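# Hang the held T-shirt hanger on the rail at the red tape

## Task

The right gripper starts out holding a hanger that carries a T-shirt. Put it on the rail so its hook sits on the red tape and the hanger is roughly perpendicular to the rail, then leave it hanging without motion. The shirt must stay about centred on the hanger, and every other hanger must still be on the rail at the end. The rack is free-standing and must stay where it is: a tilt beyond a slight one ends the attempt as a failure at once. The result only counts if it holds without the robot, so open the gripper and move the arm away once finished.

## Robot and tools

Robot: two six-joint arms, left_arm and right_arm, each with a parallel two-finger gripper. Left_arm's base is near (+0.021, +0.344, 0) m and right_arm's near (-0.035, -0.321, 0) m, both turned only slightly about z. Results use one shared scene frame: origin on the table top midway between the arms, +x out over the table, +z up, left_arm on the +y side. The names left and right are just labels, not sides of any image.

Joint order, used in every row and every per-joint list: waist (joint1), shoulder (joint2), elbow (joint3), wrist pitch (joint4), wrist yaw (joint5), wrist roll (joint6). Stated ranges in radians: waist -2.618 to 3.054, shoulder 0.000 to 3.142, elbow 0.000 to 3.142, wrist pitch -1.571 to 1.571, wrist yaw -1.571 to 1.571, wrist roll -2.094 to 2.094. Real ends may be up to 0.036 rad off either way.

The row: one flat list of 14 numbers for both arms together, each in [-1, 1]: left_arm's six joint numbers then its opening, then right_arm's six joint numbers then its opening. Both arms must be filled in even when only one moves (zeros hold joints). Joint numbers are scaled offsets, not poses: 1.0 equals 1.202 rad for waist, 1.258 shoulder, 1.238 elbow, 2.073 wrist pitch, 2.022 for wrist yaw and for wrist roll. The opening number is absolute: +1 fully open, -1 closed.

execute_actions(actions): a list of actions; each action is a table of up to 15 rows, one row per 1/30 s control step, and a short table repeats its last row to fill 15 steps. Within an action, each row's joint offsets are counted from the angles the arm had when that action began (for a call's first action, the last reported angles), not from the previous row. An empty list just returns state and images. If any action would push a joint more than 0.036 rad beyond its range, that action is rejected for both arms; if the first action fails this, or any action is malformed, nothing in the call runs. "joint sent to its limit" means a joint was driven to its real end; its absence proves nothing.

move(target, speed, blocking): target is one 14-number row as above, offsets counted from the Joint positions of the latest result that showed them. All joints follow paths that finish together, so the gripper curves. speed is in rad/s for the joint with the longest way to go, 0.01 to 2, default 0.5; paths last 0.5 to 10 s and are cut at 10 s. Moves do not avoid obstacles or the other arm. The opening values apply at the start. The result adds a "move:" line: ending (done, off_target, moving, held, fault), limits=held or limits=none, and the joint farthest from target per arm. With blocking=false you get a result after 0.5 s; until a later result shows the end, further moves and execute_actions are refused, so call wait or stop.

wait(seconds): 0 to 10 s, arms keep their last command; returns early if a running move ends. stop(): brakes a running move; fingers keep moving. zoom_image(camera, region): region [x0, y0, x1, y1] in pixels of that camera's latest image, at most 504x504; cameras cam_high, cam_low, cam_left_wrist, cam_right_wrist, all 504x504. read_manual gives only licence texts. finished_scene(scene): ends the current scene, passing its number; irreversible.

Reading results: each arm's end_effector_position (m) and end_effector_quat_wxyz in the scene frame, marking the point between finger pads, just behind the tips; fingers point along gripper +z and close along its y. Printed positions can be off, more at long reach. Joint positions and velocities are in rad and rad/s, plus finger gap in m (0.087 open). grip_measured is the opening on the command scale. Joint targets shows what joints are currently driven toward. HELD marks steps where an arm's row was held back; "joint command not followed" means a clearance check altered targets. Camera calibration is given in OpenCV style and may be slightly off.

Motion limits: each joint target stays within a fixed lead of its measured angle (0.202 waist, 0.258 shoulder, 0.238 elbow, 0.573 wrist pitch, 0.522 yaw and roll), and targets that would shift the gripper over 70 mm in a step are scaled back, so big offsets take several actions; an unfinished motion may need recommanding. Friction can leave a joint about 0.031 rad short, and tiny commands may not move it.

Gripping: to keep holding the hanger, command an opening about 0.02 below grip_measured; closing fast squeezes harder. To release, command a larger opening.

Avoid: dropping the hanger, knocking other hangers off, pushing or tipping the rack (slight tilt fails at once), knocking rigid items off the table, arms colliding, fast hard contacts. Holding loads heats motors: MOTOR HOT from 75 °C, a 10 s stop at 90 °C, and at 100 °C the arm goes limp and drops. Loose objects may occasionally be nudged by outside pushes.

Each tool is called as name([rows], argument=value, ...), one row to a line, values as JSON.

## Session

execute_actions(actions=[])

Scene clock: 0.00 s.
left_arm: end_effector_position=(+0.4039, +0.3101, +0.3581) grip_measured=+0.983 end_effector_quat_wxyz=(+0.705, +0.033, +0.708, -0.029) | right_arm: end_effector_position=(+0.2083, +0.0749, +0.4203) grip_measured=-0.831 end_effector_quat_wxyz=(+0.664, -0.171, +0.716, +0.134)
Joint names: [waist, shoulder, elbow, wrist pitch, wrist yaw, wrist roll]
Joint positions: left_arm=[-0.004  1.053  1.046  0.003 -0.001  0.005  0.087] | right_arm=[ 1.177  1.63   1.835 -0.334  0.873  0.063  0.007]
Joint velocities: left_arm=[ 0.012 -0.002 -0.002 -0.022 -0.066  0.022 -0.001] | right_arm=[-0.002 -0.002 -0.007  0.022  0.007  0.007  0.001]
Joint targets: left_arm=[-0.004 1.053 1.046 0.003 -0.001 0.005] | right_arm=[1.177 1.630 1.835 -0.310 0.873 0.063]

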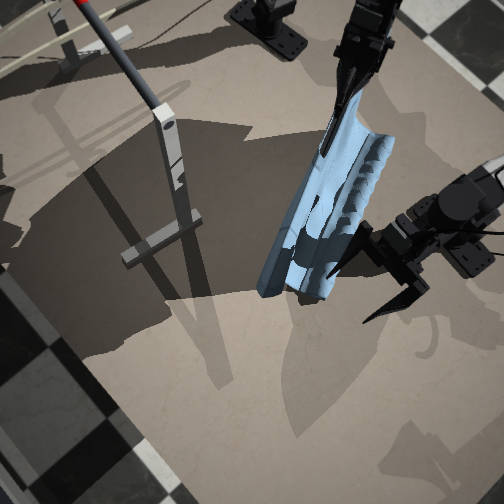

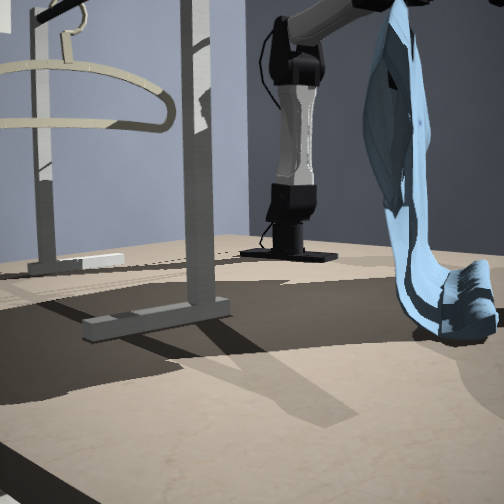

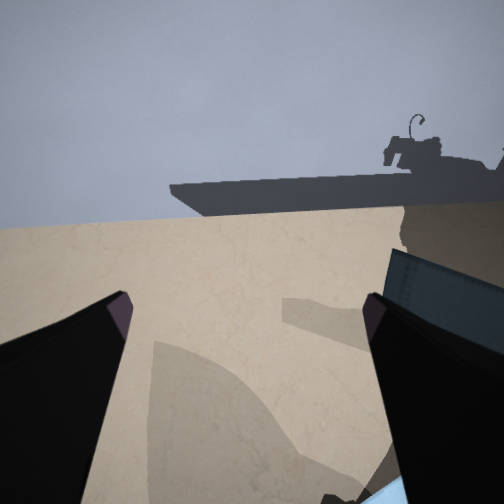

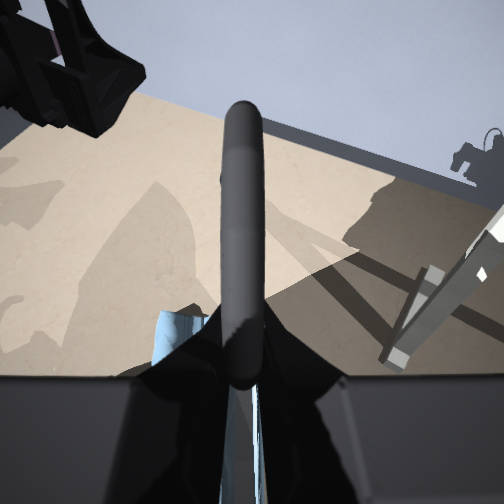

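zoom_image(camera="cam_high", region=[280,40,420,180])

zoom_image(camera="cam_low", region=[0,0,220,150])

zoom_image(camera="cam_left_wrist", region=[364,90,504,200])

zoom_image(camera="cam_high", region=[0,0,200,140])

Region (280, 40, 420, 180) of cam_high's 504x504 image, scaled by 3.600, with more detail than that image has.

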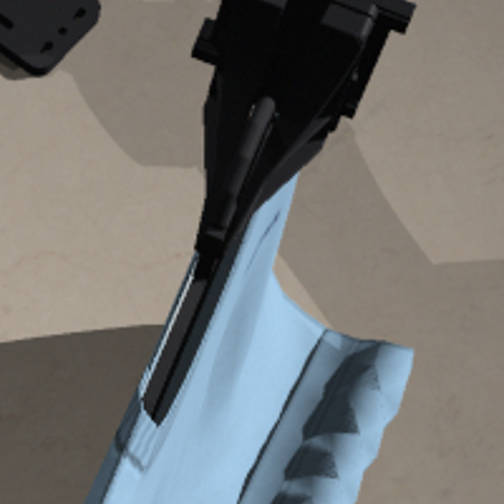

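Region (0, 0, 220, 150) of cam_low's 504x504 image, scaled by 2.291, with more detail than that image has; it fills the top 344 rows of this view, and the rest is white.

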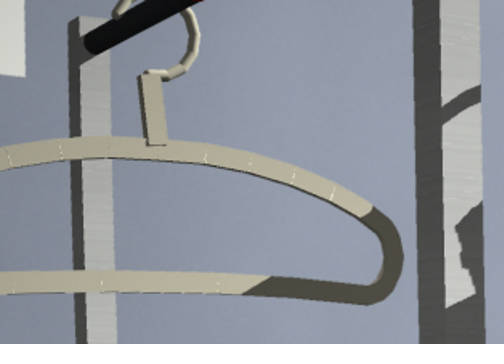

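Region (364, 90, 504, 200) of cam_left_wrist's 504x504 image, scaled by 3.600, with more detail than that image has; it fills the top 396 rows of this view, and the rest is white.

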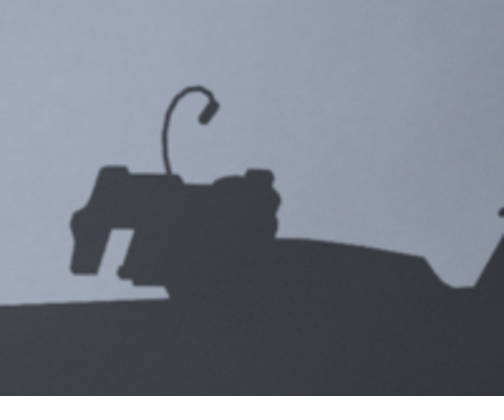

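Region (0, 0, 200, 140) of cam_high's 504x504 image, scaled by 2.520, with more detail than that image has; it fills the top 353 rows of this view, and the rest is white.

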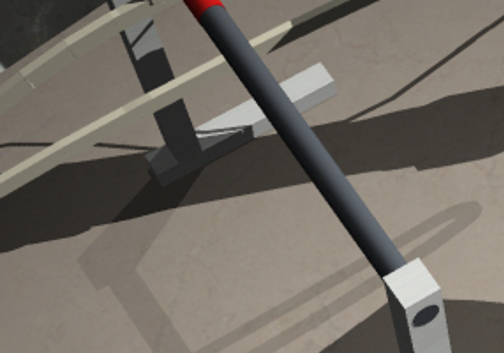

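move(target=[0.5,-0.3,-0.3,0,0,0,1,0.374,-0.499,-0.106,-0.167,0.285,-0.031,-0.87], speed=0.3)

Scene clock: 61.07 s.
left_arm: end_effector_position=(+0.2947, +0.4941, +0.3027) grip_measured=+0.983 end_effector_quat_wxyz=(+0.687, -0.173, +0.683, +0.178) | right_arm: end_effector_position=(+0.1143, -0.1683, +0.5033) grip_measured=-0.831 end_effector_quat_wxyz=(+0.698, -0.099, +0.699, +0.119)
Joint names: [waist, shoulder, elbow, wrist pitch, wrist yaw, wrist roll]
Joint positions: left_arm=[ 0.586  0.695  0.697  0.005 -0.001  0.005  0.087] | right_arm=[ 1.618  1.01   1.724 -0.692  1.44   0.006  0.007]
Joint velocities: left_arm=[-0.012 -0.022 -0.017 -0.007  0.007 -0.051 -0.   ] | right_arm=[-0.022 -0.017 -0.012 -0.007 -0.022 -0.007 -0.001]
Joint targets: left_arm=[0.597 0.676 0.674 0.003 -0.001 0.005] | right_arm=[1.627 1.002 1.704 -0.680 1.449 0.001]
move: off_target (left_arm); limits=none; left_arm: farthest joint: the elbow, 0.022 radians from its target (0.371 radians at the start); right_arm: farthest joint: the elbow, 0.020 radians from its target (0.131 radians at the start)
camera_calibration (this result's frames):
cam_left_wrist: T_world_to_cam=[[0.488409, -0.872601, -0.00486489, 0.284332], [-0.676269, -0.374983, -0.634073, 0.595575], [0.551469, 0.312977, -0.773258, 0.0622197], [0, 0, 0, 1]] pos_world=[0.229586, 0.451966, 0.427133]
cam_right_wrist: T_world_to_cam=[[0.287622, -0.957456, -0.0234806, -0.18329], [-0.733336, -0.204394, -0.648415, 0.398611], [0.616029, 0.203717, -0.760925, 0.48729], [0, 0, 0, 1]] pos_world=[0.0448486, -0.193288, 0.624953]

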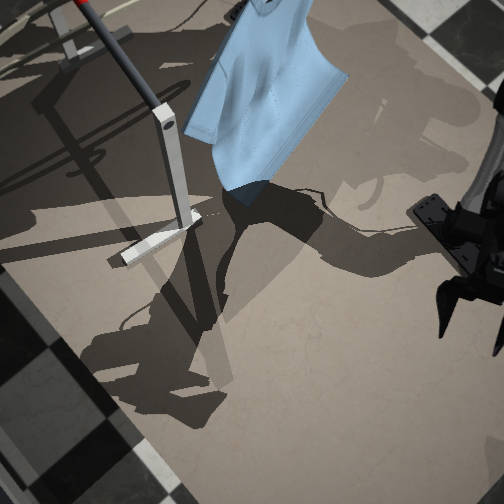

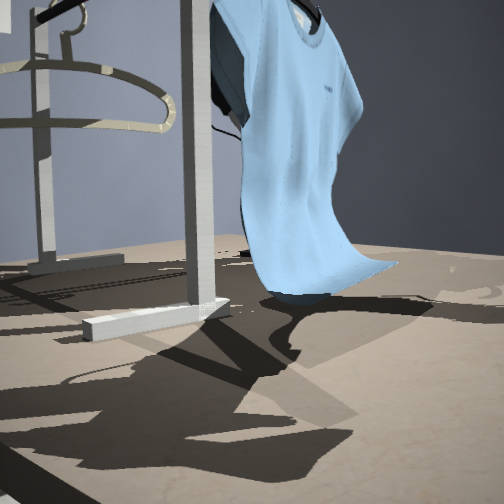

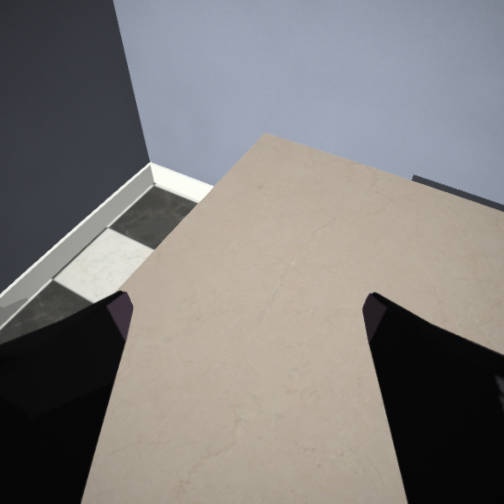

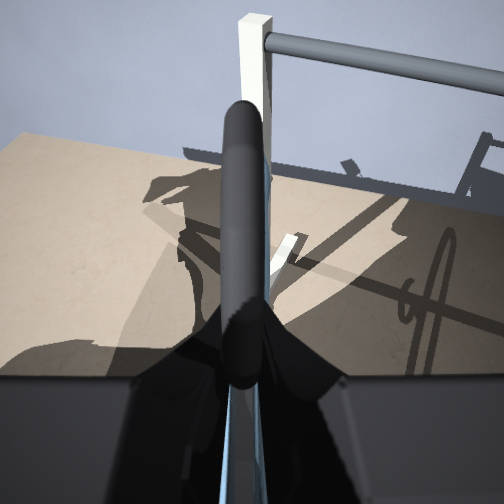

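move(target=[-1,0.28,0.04,0.5,0,0,1,-0.4,0,0,0,0,0,-0.87], speed=0.6)

Scene clock: 68.47 s.
left_arm: end_effector_position=(+0.2901, +0.1227, +0.4612) grip_measured=+0.983 end_effector_quat_wxyz=(+0.861, +0.137, +0.382, -0.307) | right_arm: end_effector_position=(+0.1671, -0.2533, +0.5020) grip_measured=-0.831 end_effector_quat_wxyz=(+0.706, +0.062, +0.704, -0.052)
Joint names: [waist, shoulder, elbow, wrist pitch, wrist yaw, wrist roll]
Joint positions: left_arm=[-0.605  1.028  0.729  1.034 -0.003  0.005  0.087] | right_arm=[ 1.146  1.01   1.724 -0.705  1.44   0.006  0.007]
Joint velocities: left_arm=[ 0.007 -0.017 -0.017 -0.022 -0.051 -0.037 -0.001] | right_arm=[-0.007  0.002 -0.007  0.095  0.022 -0.022 -0.   ]
Joint targets: left_arm=[-0.616 1.047 0.746 1.041 -0.001 0.005] | right_arm=[1.137 1.010 1.724 -0.692 1.440 0.006]
move: done; limits=none; left_arm: farthest joint: the shoulder, 0.020 radians from its target (0.352 radians at the start); right_arm: farthest joint: the wrist pitch, 0.013 radians from its target (0.000 radians at the start)
camera_calibration (this result's frames):
cam_left_wrist: T_world_to_cam=[[-0.627895, -0.778287, 0.00402502, 0.271406], [-0.12238, 0.0936218, -0.988058, 0.498798], [0.768616, -0.620889, -0.154031, 0.0695053], [0, 0, 0, 1]] pos_world=[0.178035, 0.207689, 0.502455]
cam_right_wrist: T_world_to_cam=[[-0.179103, -0.983773, -0.0105954, -0.215032], [-0.748532, 0.143249, -0.647441, 0.509275], [0.638453, -0.108028, -0.762042, 0.388935], [0, 0, 0, 1]] pos_world=[0.0943786, -0.242479, 0.623832]

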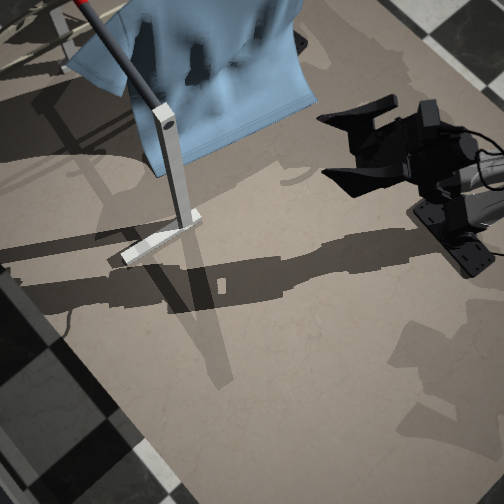

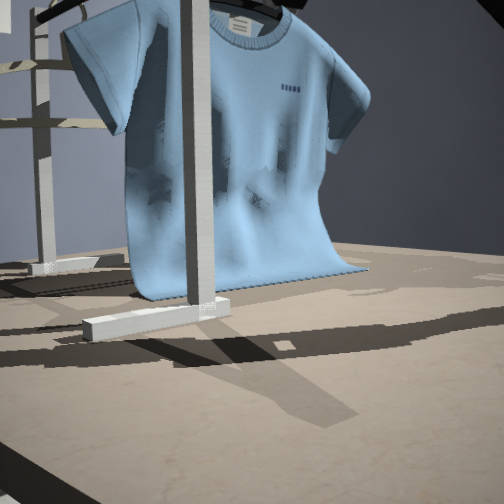

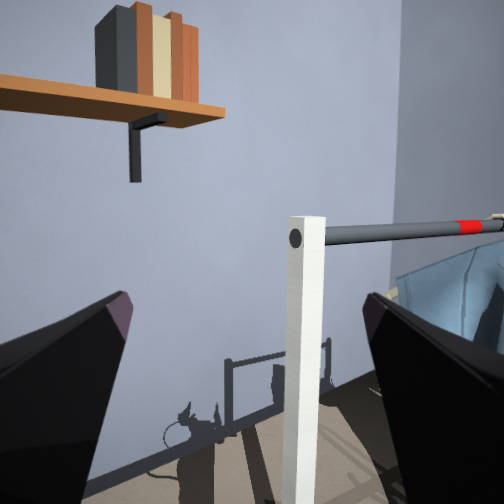

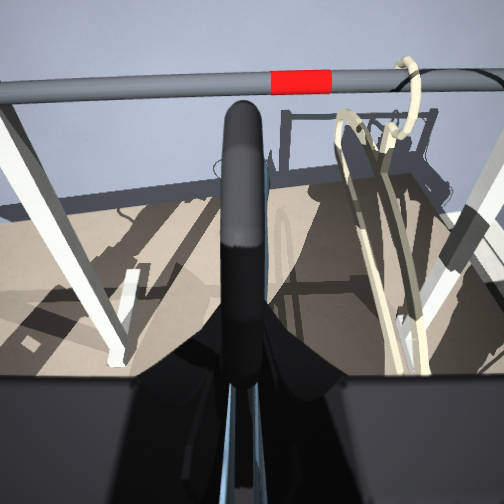

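move(target=[-0.33,0,0,0,0,0,1,-1,0.085,-0.28,0.208,-0.6,0,-0.87], speed=0.45)

zoom_image(camera="cam_left_wrist", region=[220,140,420,300])

Scene clock: 79.20 s.
left_arm: end_effector_position=(+0.1871, +0.0378, +0.4613) grip_measured=+0.983 end_effector_quat_wxyz=(+0.786, +0.208, +0.348, -0.466) | right_arm: end_effector_position=(+0.3322, -0.3307, +0.4192) grip_measured=-0.831 end_effector_quat_wxyz=(+0.685, +0.052, +0.724, -0.055)
Joint names: [waist, shoulder, elbow, wrist pitch, wrist yaw, wrist roll]
Joint positions: left_arm=[-0.991  1.028  0.729  1.034 -0.003  0.005  0.087] | right_arm=[-0.048  1.114  1.388 -0.331  0.236  0.006  0.007]
Joint velocities: left_arm=[ 0.002 -0.002 -0.012 -0.022 -0.051  0.007 -0.001] | right_arm=[-0.002  0.002 -0.012  0.037  0.037  0.007 -0.   ]
Joint targets: left_arm=[-1.002 1.028 0.729 1.034 -0.003 0.005] | right_arm=[-0.056 1.117 1.377 -0.274 0.227 0.006]
move: off_target (right_arm); limits=none; left_arm: farthest joint: the waist, 0.011 radians from its target (0.397 radians at the start); right_arm: farthest joint: the wrist pitch, 0.057 radians from its target (0.431 radians at the start)
camera_calibration (this result's frames):
cam_left_wrist: T_world_to_cam=[[-0.874552, -0.484915, 0.00402951, 0.175691], [-0.0779927, 0.13245, -0.988116, 0.484467], [0.478619, -0.864474, -0.153654, 0.159324], [0, 0, 0, 1]] pos_world=[0.11518, 0.158759, 0.502483]
cam_right_wrist: T_world_to_cam=[[-0.168297, -0.985657, 0.0124674, -0.276294], [-0.786695, 0.126683, -0.604203, 0.579386], [0.593958, -0.111494, -0.796733, 0.240203], [0, 0, 0, 1]] pos_world=[0.26663, -0.318948, 0.54489]

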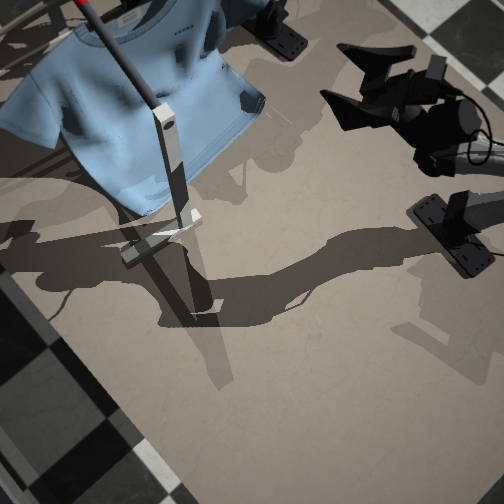

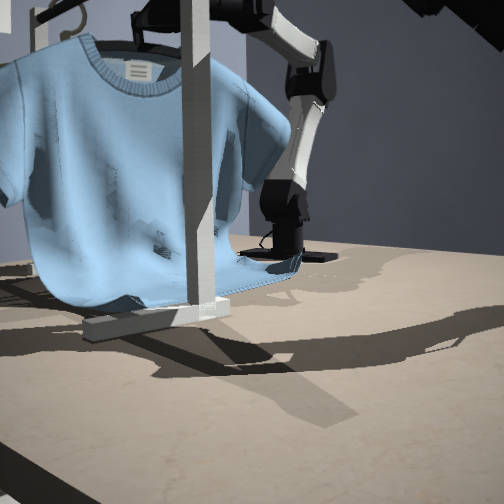

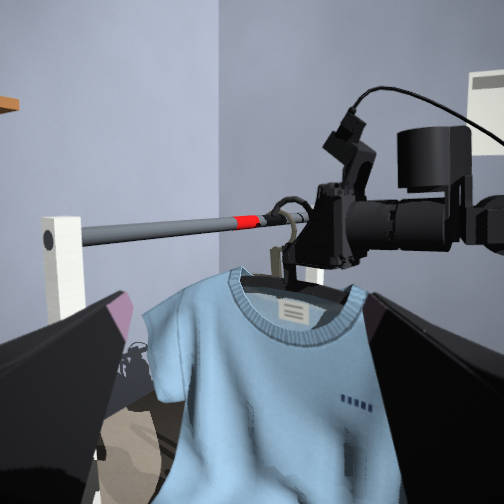

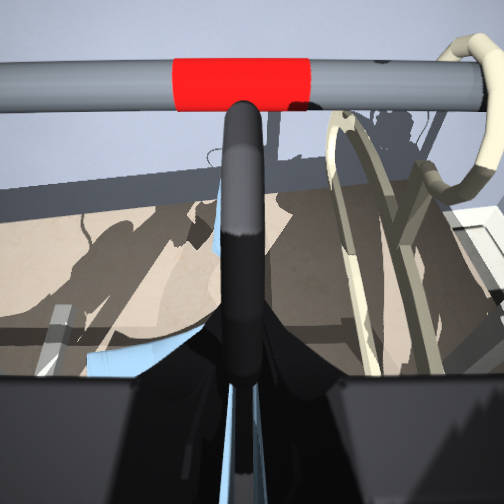

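Region (220, 140, 420, 300) of cam_left_wrist's 504x504 image, scaled by 2.520, with more detail than that image has; it fills the top 403 rows of this view, and the rest is white.

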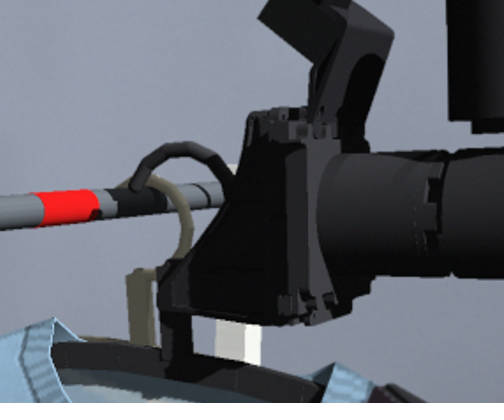

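move(target=[0,0,0,0,0,0,1,-0.022,0.08,0.08,0.035,-0.013,0,-0.87], speed=0.15)

zoom_image(camera="cam_left_wrist", region=[200,150,350,290])

Scene clock: 89.93 s.
left_arm: end_effector_position=(+0.1871, +0.0378, +0.4613) grip_measured=+0.983 end_effector_quat_wxyz=(+0.786, +0.208, +0.348, -0.466) | right_arm: end_effector_position=(+0.3586, -0.3322, +0.4180) grip_measured=-0.831 end_effector_quat_wxyz=(+0.680, +0.052, +0.730, -0.055)
Joint names: [waist, shoulder, elbow, wrist pitch, wrist yaw, wrist roll]
Joint positions: left_arm=[-0.991  1.028  0.729  1.034 -0.003  0.005  0.087] | right_arm=[-0.065  1.209  1.451 -0.314  0.218  0.006  0.007]
Joint velocities: left_arm=[-0.012  0.007 -0.002  0.022 -0.022 -0.022  0.   ] | right_arm=[ 0.002  0.007  0.007  0.051 -0.007 -0.007  0.   ]
Joint targets: left_arm=[-0.991 1.028 0.729 1.034 -0.003 0.005] | right_arm=[-0.074 1.214 1.487 -0.258 0.210 0.006]
move: off_target (right_arm); limits=none; left_arm: farthest joint: the waist, 0.000 radians from its target (0.000 radians at the start); right_arm: farthest joint: the wrist pitch, 0.055 radians from its target (0.072 radians at the start)
camera_calibration (this result's frames):
cam_left_wrist: T_world_to_cam=[[-0.874552, -0.484915, 0.00402951, 0.175691], [-0.0779927, 0.13245, -0.988116, 0.484467], [0.478619, -0.864474, -0.153654, 0.159324], [0, 0, 0, 1]] pos_world=[0.11518, 0.158759, 0.502483]
cam_right_wrist: T_world_to_cam=[[-0.167734, -0.985714, 0.0152571, -0.274694], [-0.796341, 0.126354, -0.591503, 0.597715], [0.581125, -0.111365, -0.806159, 0.232029], [0, 0, 0, 1]] pos_world=[0.295072, -0.320454, 0.544793]

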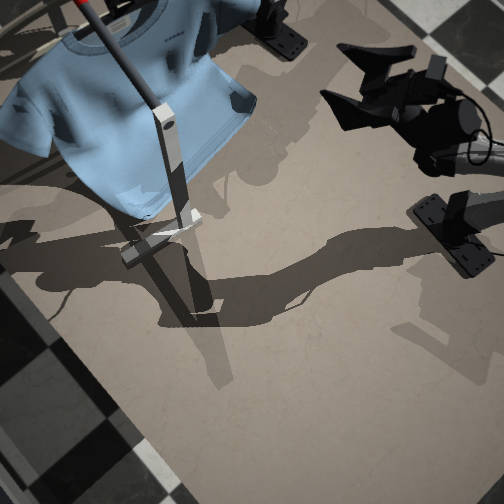

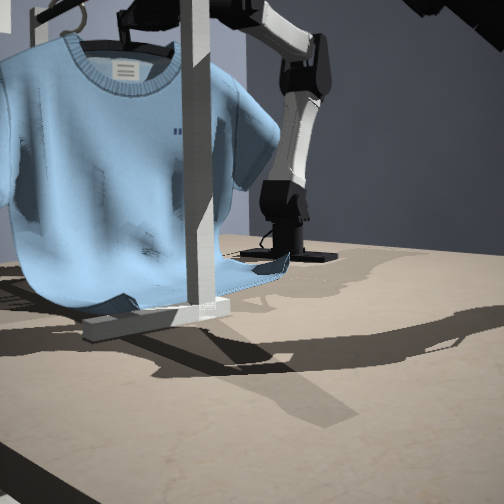

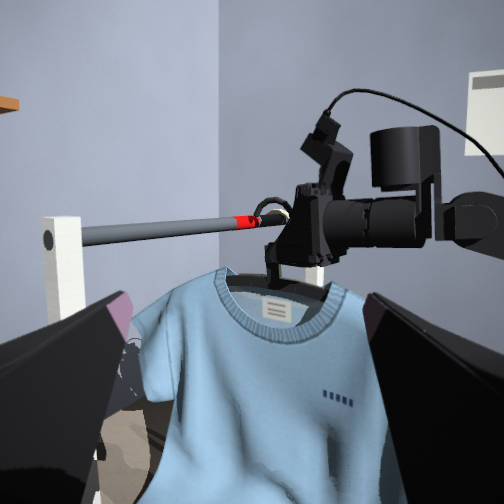

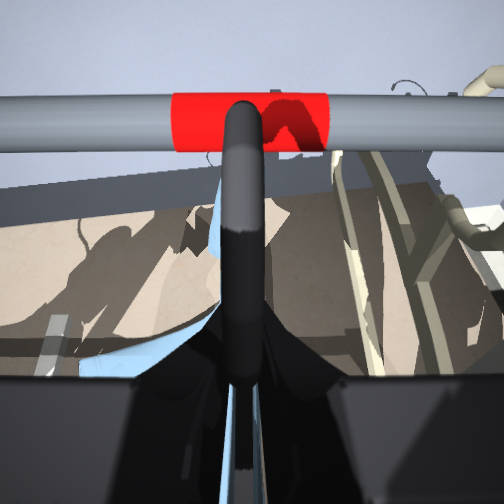

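Region (200, 150, 350, 290) of cam_left_wrist's 504x504 image, scaled by 3.360, with more detail than that image has; it fills the top 470 rows of this view, and the rest is white.

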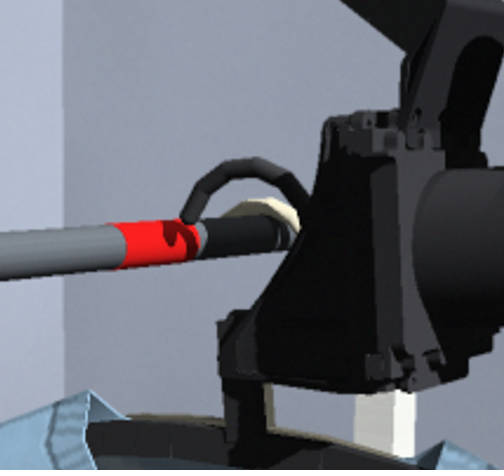

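move(target=[0,0,0,0,0,0,1,-0.008,0.004,0.029,0.047,0,0,-0.87], speed=0.15)

move(target=[0,0,0,0,0,0,1,-0.03,0.112,0.105,0.05,-0.015,0,-0.87], speed=0.1)

zoom_image(camera="cam_left_wrist", region=[200,150,350,290])

Scene clock: 96.83 s.
left_arm: end_effector_position=(+0.1871, +0.0378, +0.4613) grip_measured=+0.983 end_effector_quat_wxyz=(+0.786, +0.208, +0.348, -0.466) | right_arm: end_effector_position=(+0.3607, -0.3319, +0.4274) grip_measured=-0.831 end_effector_quat_wxyz=(+0.693, +0.053, +0.717, -0.053)
Joint names: [waist, shoulder, elbow, wrist pitch, wrist yaw, wrist roll]
Joint positions: left_arm=[-0.991  1.028  0.729  1.034 -0.003  0.005  0.087] | right_arm=[-0.065  1.209  1.451 -0.275  0.218  0.006  0.007]
Joint velocities: left_arm=[-0.002  0.007 -0.022 -0.007 -0.095  0.022  0.   ] | right_arm=[ 0.002 -0.012 -0.012 -0.022 -0.051  0.022 -0.   ]
Joint targets: left_arm=[-0.991 1.028 0.729 1.034 -0.003 0.005] | right_arm=[-0.074 1.214 1.487 -0.216 0.218 0.006]
move: off_target (right_arm); limits=none; left_arm: farthest joint: the waist, 0.000 radians from its target (0.000 radians at the start); right_arm: farthest joint: the wrist pitch, 0.059 radians from its target (0.097 radians at the start)
camera_calibration (this result's frames):
cam_left_wrist: T_world_to_cam=[[-0.874552, -0.484915, 0.00402951, 0.175691], [-0.0779927, 0.13245, -0.988116, 0.484467], [0.478619, -0.864474, -0.153654, 0.159324], [0, 0, 0, 1]] pos_world=[0.11518, 0.158759, 0.502483]
cam_right_wrist: T_world_to_cam=[[-0.167395, -0.98587, 0.00621779, -0.270522], [-0.773125, 0.127354, -0.621336, 0.609608], [0.611765, -0.108816, -0.783519, 0.218486], [0, 0, 0, 1]] pos_world=[0.292357, -0.320561, 0.551642]

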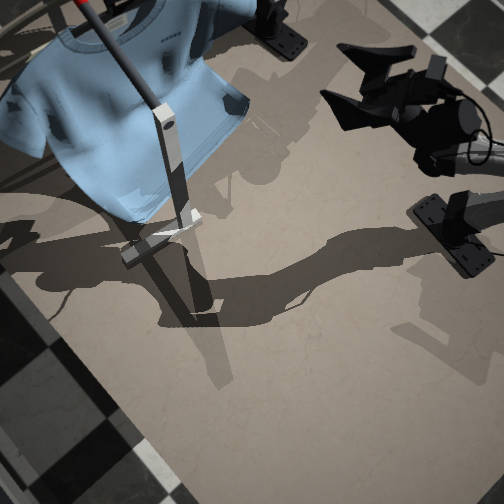

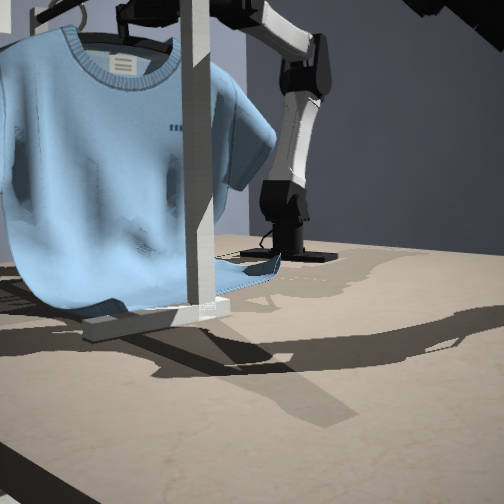

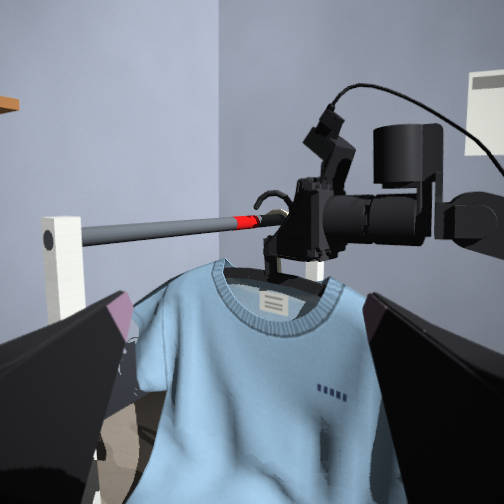

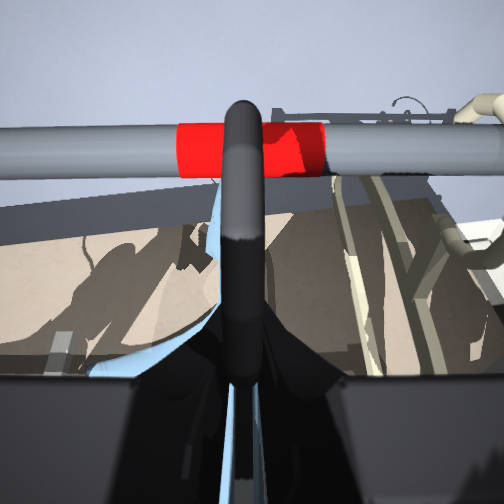

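Scene clock: 98.63 s.
left_arm: end_effector_position=(+0.1871, +0.0378, +0.4613) grip_measured=+0.983 end_effector_quat_wxyz=(+0.786, +0.208, +0.348, -0.466) | right_arm: end_effector_position=(+0.4007, -0.3371, +0.4278) grip_measured=-0.831 end_effector_quat_wxyz=(+0.693, +0.055, +0.716, -0.054)
Joint names: [waist, shoulder, elbow, wrist pitch, wrist yaw, wrist roll]
Joint positions: left_arm=[-0.991  1.028  0.729  1.034 -0.003  0.005  0.087] | right_arm=[-0.091  1.347  1.544 -0.23   0.196  0.006  0.007]
Joint velocities: left_arm=[-0.012 -0.002 -0.002  0.066 -0.11  -0.007  0.   ] | right_arm=[ 0.002  0.012 -0.012  0.007 -0.037 -0.037  0.001]
Joint targets: left_arm=[-0.991 1.028 0.729 1.034 -0.003 0.005] | right_arm=[-0.101 1.350 1.581 -0.172 0.187 0.006]
move: off_target (right_arm); limits=none; left_arm: farthest joint: the waist, 0.000 radians from its target (0.000 radians at the start); right_arm: farthest joint: the wrist pitch, 0.058 radians from its target (0.104 radians at the start)
camera_calibration (this result's frames):
cam_left_wrist: T_world_to_cam=[[-0.874552, -0.484915, 0.00402951, 0.175691], [-0.0779927, 0.13245, -0.988116, 0.484467], [0.478619, -0.864474, -0.153654, 0.159324], [0, 0, 0, 1]] pos_world=[0.11518, 0.158759, 0.502483]
cam_right_wrist: T_world_to_cam=[[-0.172296, -0.98503, 0.00542202, -0.266346], [-0.772269, 0.13166, -0.621503, 0.642594], [0.611486, -0.11127, -0.783393, 0.192977], [0, 0, 0, 1]] pos_world=[0.332362, -0.32549, 0.551995]

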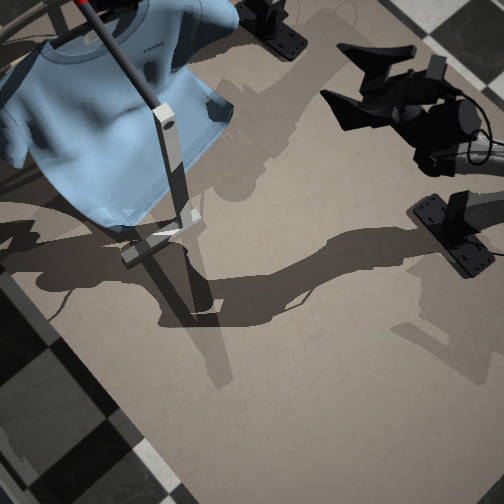

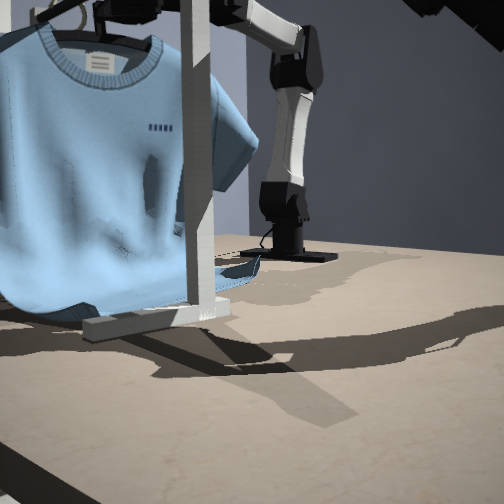

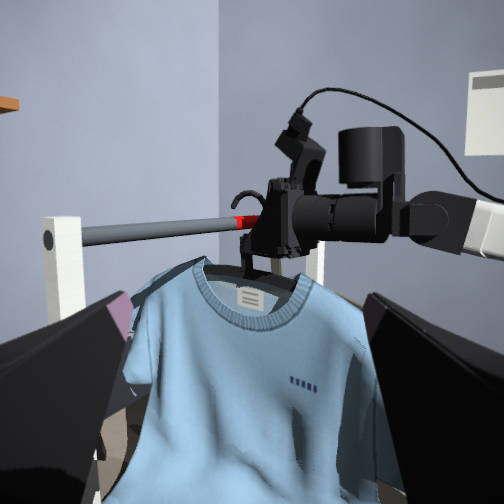

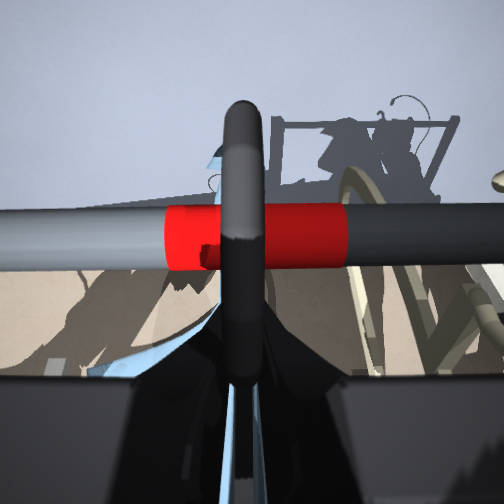

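Region (200, 150, 350, 290) of cam_left_wrist's 504x504 image, scaled by 3.360, with more detail than that image has; it fills the top 470 rows of this view, and the rest is white.

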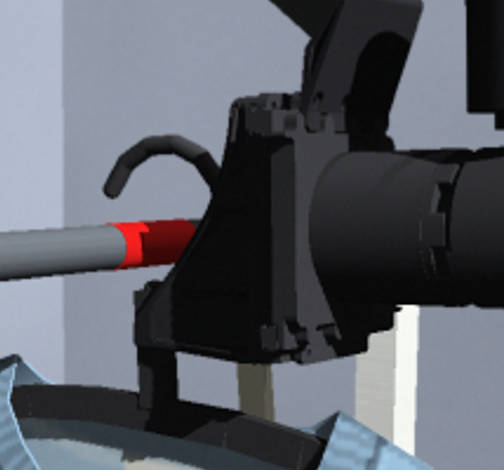

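move(target=[0,0,0,0,0,0,1,-0.014,0,-0.064,0.038,0,0,-0.87], speed=0.08)

zoom_image(camera="cam_left_wrist", region=[200,150,350,290])

Scene clock: 105.47 s.
left_arm: end_effector_position=(+0.1871, +0.0378, +0.4613) grip_measured=+0.983 end_effector_quat_wxyz=(+0.786, +0.208, +0.348, -0.466) | right_arm: end_effector_position=(+0.4050, -0.3402, +0.4023) grip_measured=-0.831 end_effector_quat_wxyz=(+0.678, +0.056, +0.730, -0.058)
Joint names: [waist, shoulder, elbow, wrist pitch, wrist yaw, wrist roll]
Joint positions: left_arm=[-0.991  1.028  0.729  1.034 -0.003  0.005  0.087] | right_arm=[-0.099  1.347  1.477 -0.204  0.195  0.006  0.007]
Joint velocities: left_arm=[-0.007  0.007 -0.002 -0.037  0.051 -0.007 -0.001] | right_arm=[ 0.002 -0.012 -0.012  0.022 -0.051 -0.037 -0.001]
Joint targets: left_arm=[-0.991 1.028 0.729 1.034 -0.003 0.005] | right_arm=[-0.108 1.347 1.464 -0.151 0.196 0.006]
move: off_target (right_arm); limits=none; left_arm: farthest joint: the waist, 0.000 radians from its target (0.000 radians at the start); right_arm: farthest joint: the wrist pitch, 0.053 radians from its target (0.078 radians at the start)
camera_calibration (this result's frames):
cam_left_wrist: T_world_to_cam=[[-0.874552, -0.484915, 0.00402951, 0.175691], [-0.0779927, 0.13245, -0.988116, 0.484467], [0.478619, -0.864474, -0.153654, 0.159324], [0, 0, 0, 1]] pos_world=[0.11518, 0.158759, 0.502483]
cam_right_wrist: T_world_to_cam=[[-0.179035, -0.983742, 0.0140497, -0.268848], [-0.796004, 0.136445, -0.589712, 0.628924], [0.578208, -0.116762, -0.807491, 0.19142], [0, 0, 0, 1]] pos_world=[0.341812, -0.32794, 0.529231]

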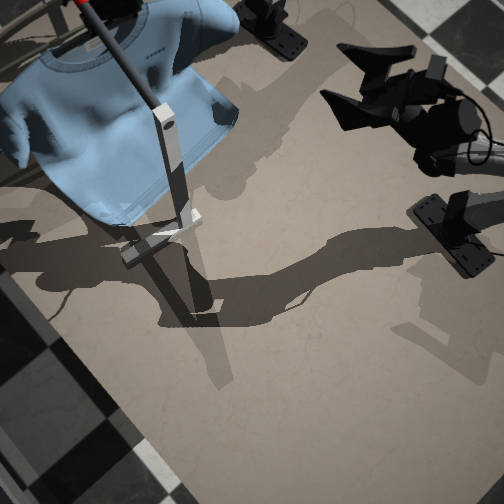

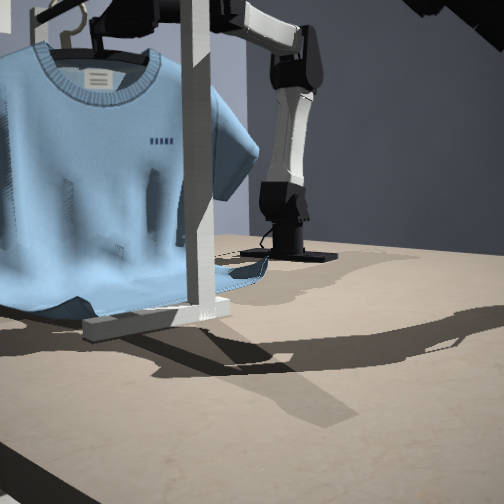

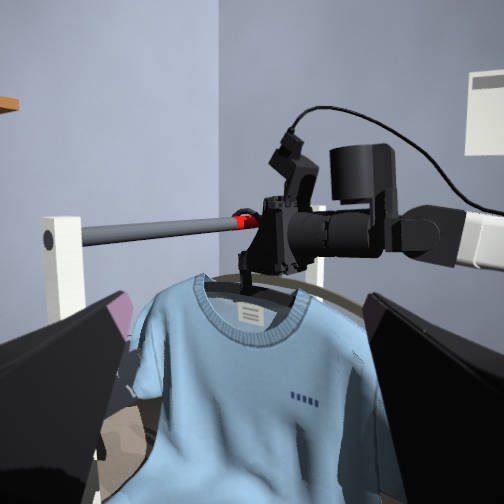

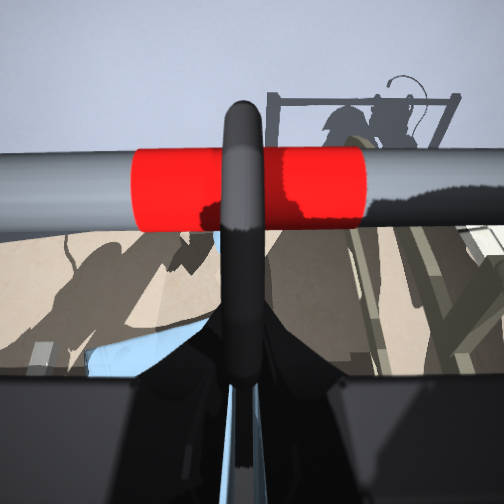

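Region (200, 150, 350, 290) of cam_left_wrist's 504x504 image, scaled by 3.360, with more detail than that image has; it fills the top 470 rows of this view, and the rest is white.

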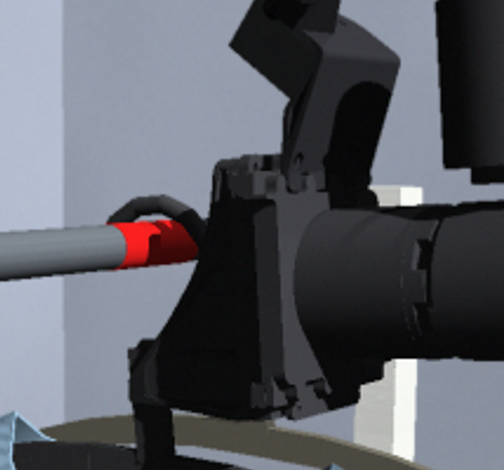

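execute_actions([
  [[0,0,0,0,0,0,1,0,0,0,0,0,0,-0.87]],
  [[0,0,0,0,0,0,1,0,0,0,0,0,0,-0.7],[0,0,0,0,0,0,1,0,0,0,0,0,0,-0.5],[0,0,0,0,0,0,1,0,0,0,0,0,0,-0.2]],
])

move(target=[0,0,0,0,0,0,1,0.06,-0.5,-0.16,-0.17,0,0,-0.2], speed=0.4)

Scene clock: 127.10 s.
left_arm: end_effector_position=(+0.1871, +0.0378, +0.4613) grip_measured=+0.983 end_effector_quat_wxyz=(+0.786, +0.208, +0.348, -0.466) | right_arm: end_effector_position=(+0.4041, -0.3402, +0.3988) grip_measured=-0.200 end_effector_quat_wxyz=(+0.673, +0.056, +0.735, -0.059)
Joint names: [waist, shoulder, elbow, wrist pitch, wrist yaw, wrist roll]
Joint positions: left_arm=[-0.991  1.028  0.729  1.034 -0.003  0.005  0.087] | right_arm=[-0.099  1.347  1.477 -0.218  0.195  0.006  0.035]
Joint velocities: left_arm=[-0.022 -0.007 -0.002  0.007 -0.037 -0.037  0.   ] | right_arm=[-0.002  0.002 -0.007  0.022  0.037  0.022 -0.001]
Joint targets: left_arm=[-0.991 1.028 0.729 1.034 -0.003 0.005] | right_arm=[-0.099 1.347 1.477 -0.218 0.195 0.006]
Step readings (joint positions; steps 1 to 15: 1st action; 16 to 30: 2nd action):
0: left_arm=[-0.991 1.028 0.729 1.034 -0.003 0.005] | right_arm=[-0.099 1.347 1.477 -0.204 0.195 0.006]
1: left_arm=[-0.991 1.028 0.729 1.034 -0.003 0.005] | right_arm=[-0.099 1.347 1.477 -0.207 0.195 0.006]
2: left_arm=[-0.991 1.028 0.729 1.034 -0.003 0.005] | right_arm=[-0.099 1.347 1.477 -0.212 0.195 0.006]
4: left_arm=[-0.991 1.028 0.729 1.034 -0.003 0.005] | right_arm=[-0.099 1.347 1.477 -0.217 0.195 0.006]
8: left_arm=[-0.991 1.028 0.729 1.034 -0.003 0.005] | right_arm=[-0.099 1.347 1.477 -0.218 0.195 0.006]
15: left_arm=[-0.991 1.028 0.729 1.034 -0.003 0.005] | right_arm=[-0.099 1.347 1.477 -0.218 0.195 0.006]
16: left_arm=[-0.991 1.028 0.729 1.034 -0.003 0.005] | right_arm=[-0.099 1.347 1.477 -0.218 0.195 0.006]
17: left_arm=[-0.991 1.028 0.729 1.034 -0.003 0.005] | right_arm=[-0.099 1.347 1.477 -0.218 0.195 0.006]
19: left_arm=[-0.991 1.028 0.729 1.034 -0.003 0.005] | right_arm=[-0.099 1.347 1.477 -0.218 0.195 0.006]
23: left_arm=[-0.991 1.028 0.729 1.034 -0.003 0.005] | right_arm=[-0.099 1.347 1.477 -0.218 0.195 0.006]
30: Joint positions above
camera_calibration (this result's frames):
cam_left_wrist: T_world_to_cam=[[-0.874552, -0.484915, 0.00402951, 0.175691], [-0.0779927, 0.13245, -0.988116, 0.484467], [0.478619, -0.864474, -0.153654, 0.159324], [0, 0, 0, 1]] pos_world=[0.11518, 0.158759, 0.502483]
cam_right_wrist: T_world_to_cam=[[-0.178809, -0.983735, 0.0171132, -0.270298], [-0.804465, 0.136166, -0.578183, 0.624875], [0.566449, -0.117151, -0.815728, 0.197003], [0, 0, 0, 1]] pos_world=[0.342766, -0.327909, 0.526619]

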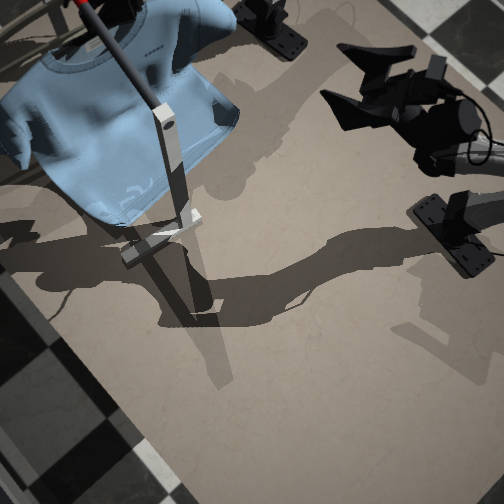

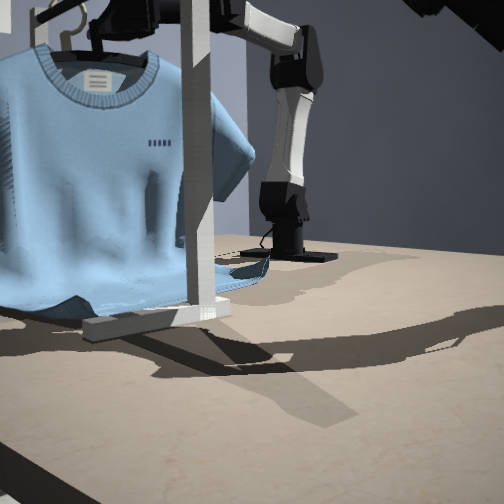

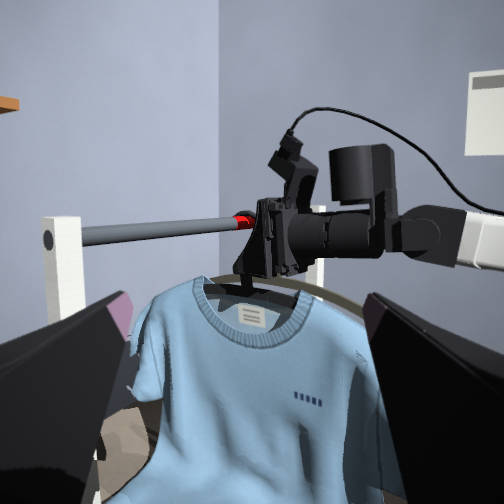

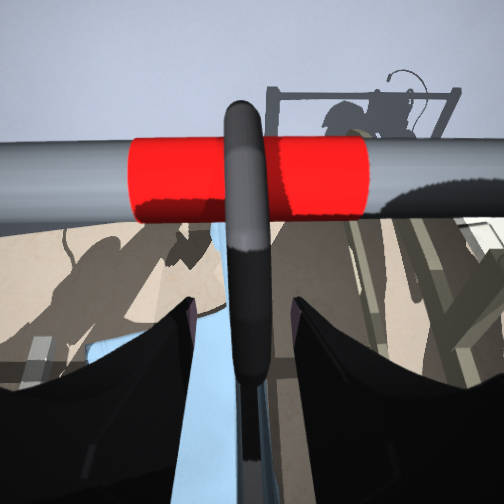

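Scene clock: 129.33 s.
left_arm: end_effector_position=(+0.1871, +0.0378, +0.4613) grip_measured=+0.983 end_effector_quat_wxyz=(+0.786, +0.208, +0.348, -0.466) | right_arm: end_effector_position=(+0.2082, -0.3315, +0.4342) grip_measured=-0.200 end_effector_quat_wxyz=(+0.710, +0.038, +0.702, -0.033)
Joint names: [waist, shoulder, elbow, wrist pitch, wrist yaw, wrist roll]
Joint positions: left_arm=[-0.991  1.028  0.729  1.034 -0.003  0.005  0.087] | right_arm=[-0.037  0.724  1.305 -0.569  0.195  0.006  0.035]
Joint velocities: left_arm=[-0.007 -0.007  0.007 -0.081 -0.051 -0.095  0.   ] | right_arm=[-0.002 -0.002  0.002 -0.022  0.007 -0.022 -0.002]
Joint targets: left_arm=[-0.991 1.028 0.729 1.034 -0.003 0.005] | right_arm=[-0.027 0.718 1.279 -0.571 0.195 0.006]
move: off_target (right_arm); limits=none; left_arm: farthest joint: the waist, 0.000 radians from its target (0.000 radians at the start); right_arm: farthest joint: the elbow, 0.026 radians from its target (0.198 radians at the start)
camera_calibration (this result's frames):
cam_left_wrist: T_world_to_cam=[[-0.874552, -0.484915, 0.00402951, 0.175691], [-0.0779927, 0.13245, -0.988116, 0.484467], [0.478619, -0.864474, -0.153654, 0.159324], [0, 0, 0, 1]] pos_world=[0.11518, 0.158759, 0.502483]
cam_right_wrist: T_world_to_cam=[[-0.117604, -0.993052, -0.00412858, -0.304019], [-0.749756, 0.0915155, -0.655356, 0.493854], [0.65118, -0.0739768, -0.755309, 0.308287], [0, 0, 0, 1]] pos_world=[0.133766, -0.324295, 0.555246]

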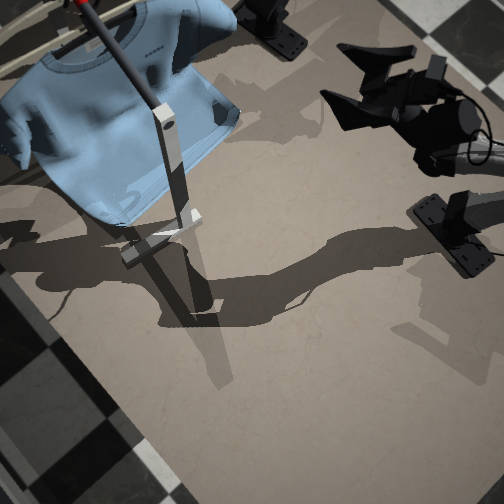

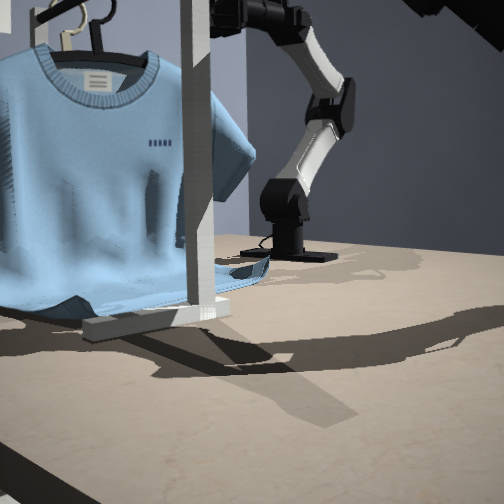

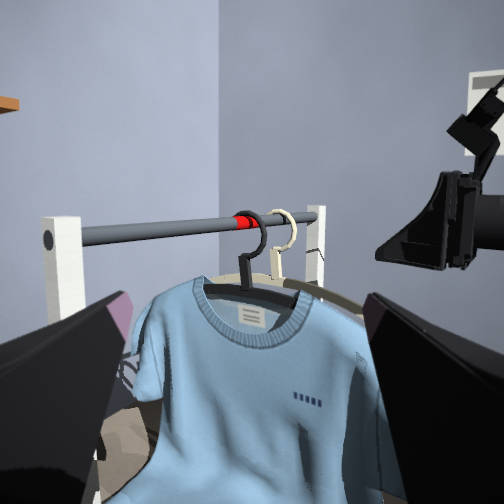

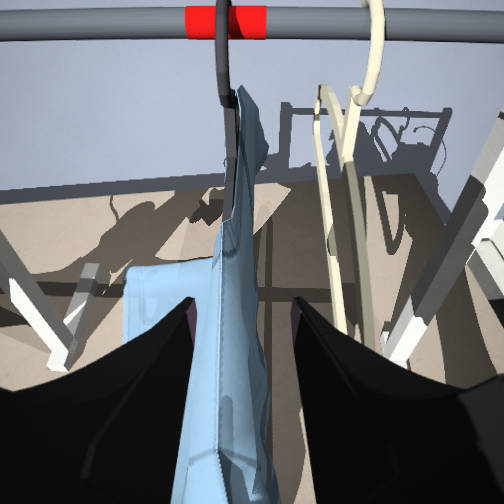

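finished_scene(scene=1)

The scene is finished: the task was done.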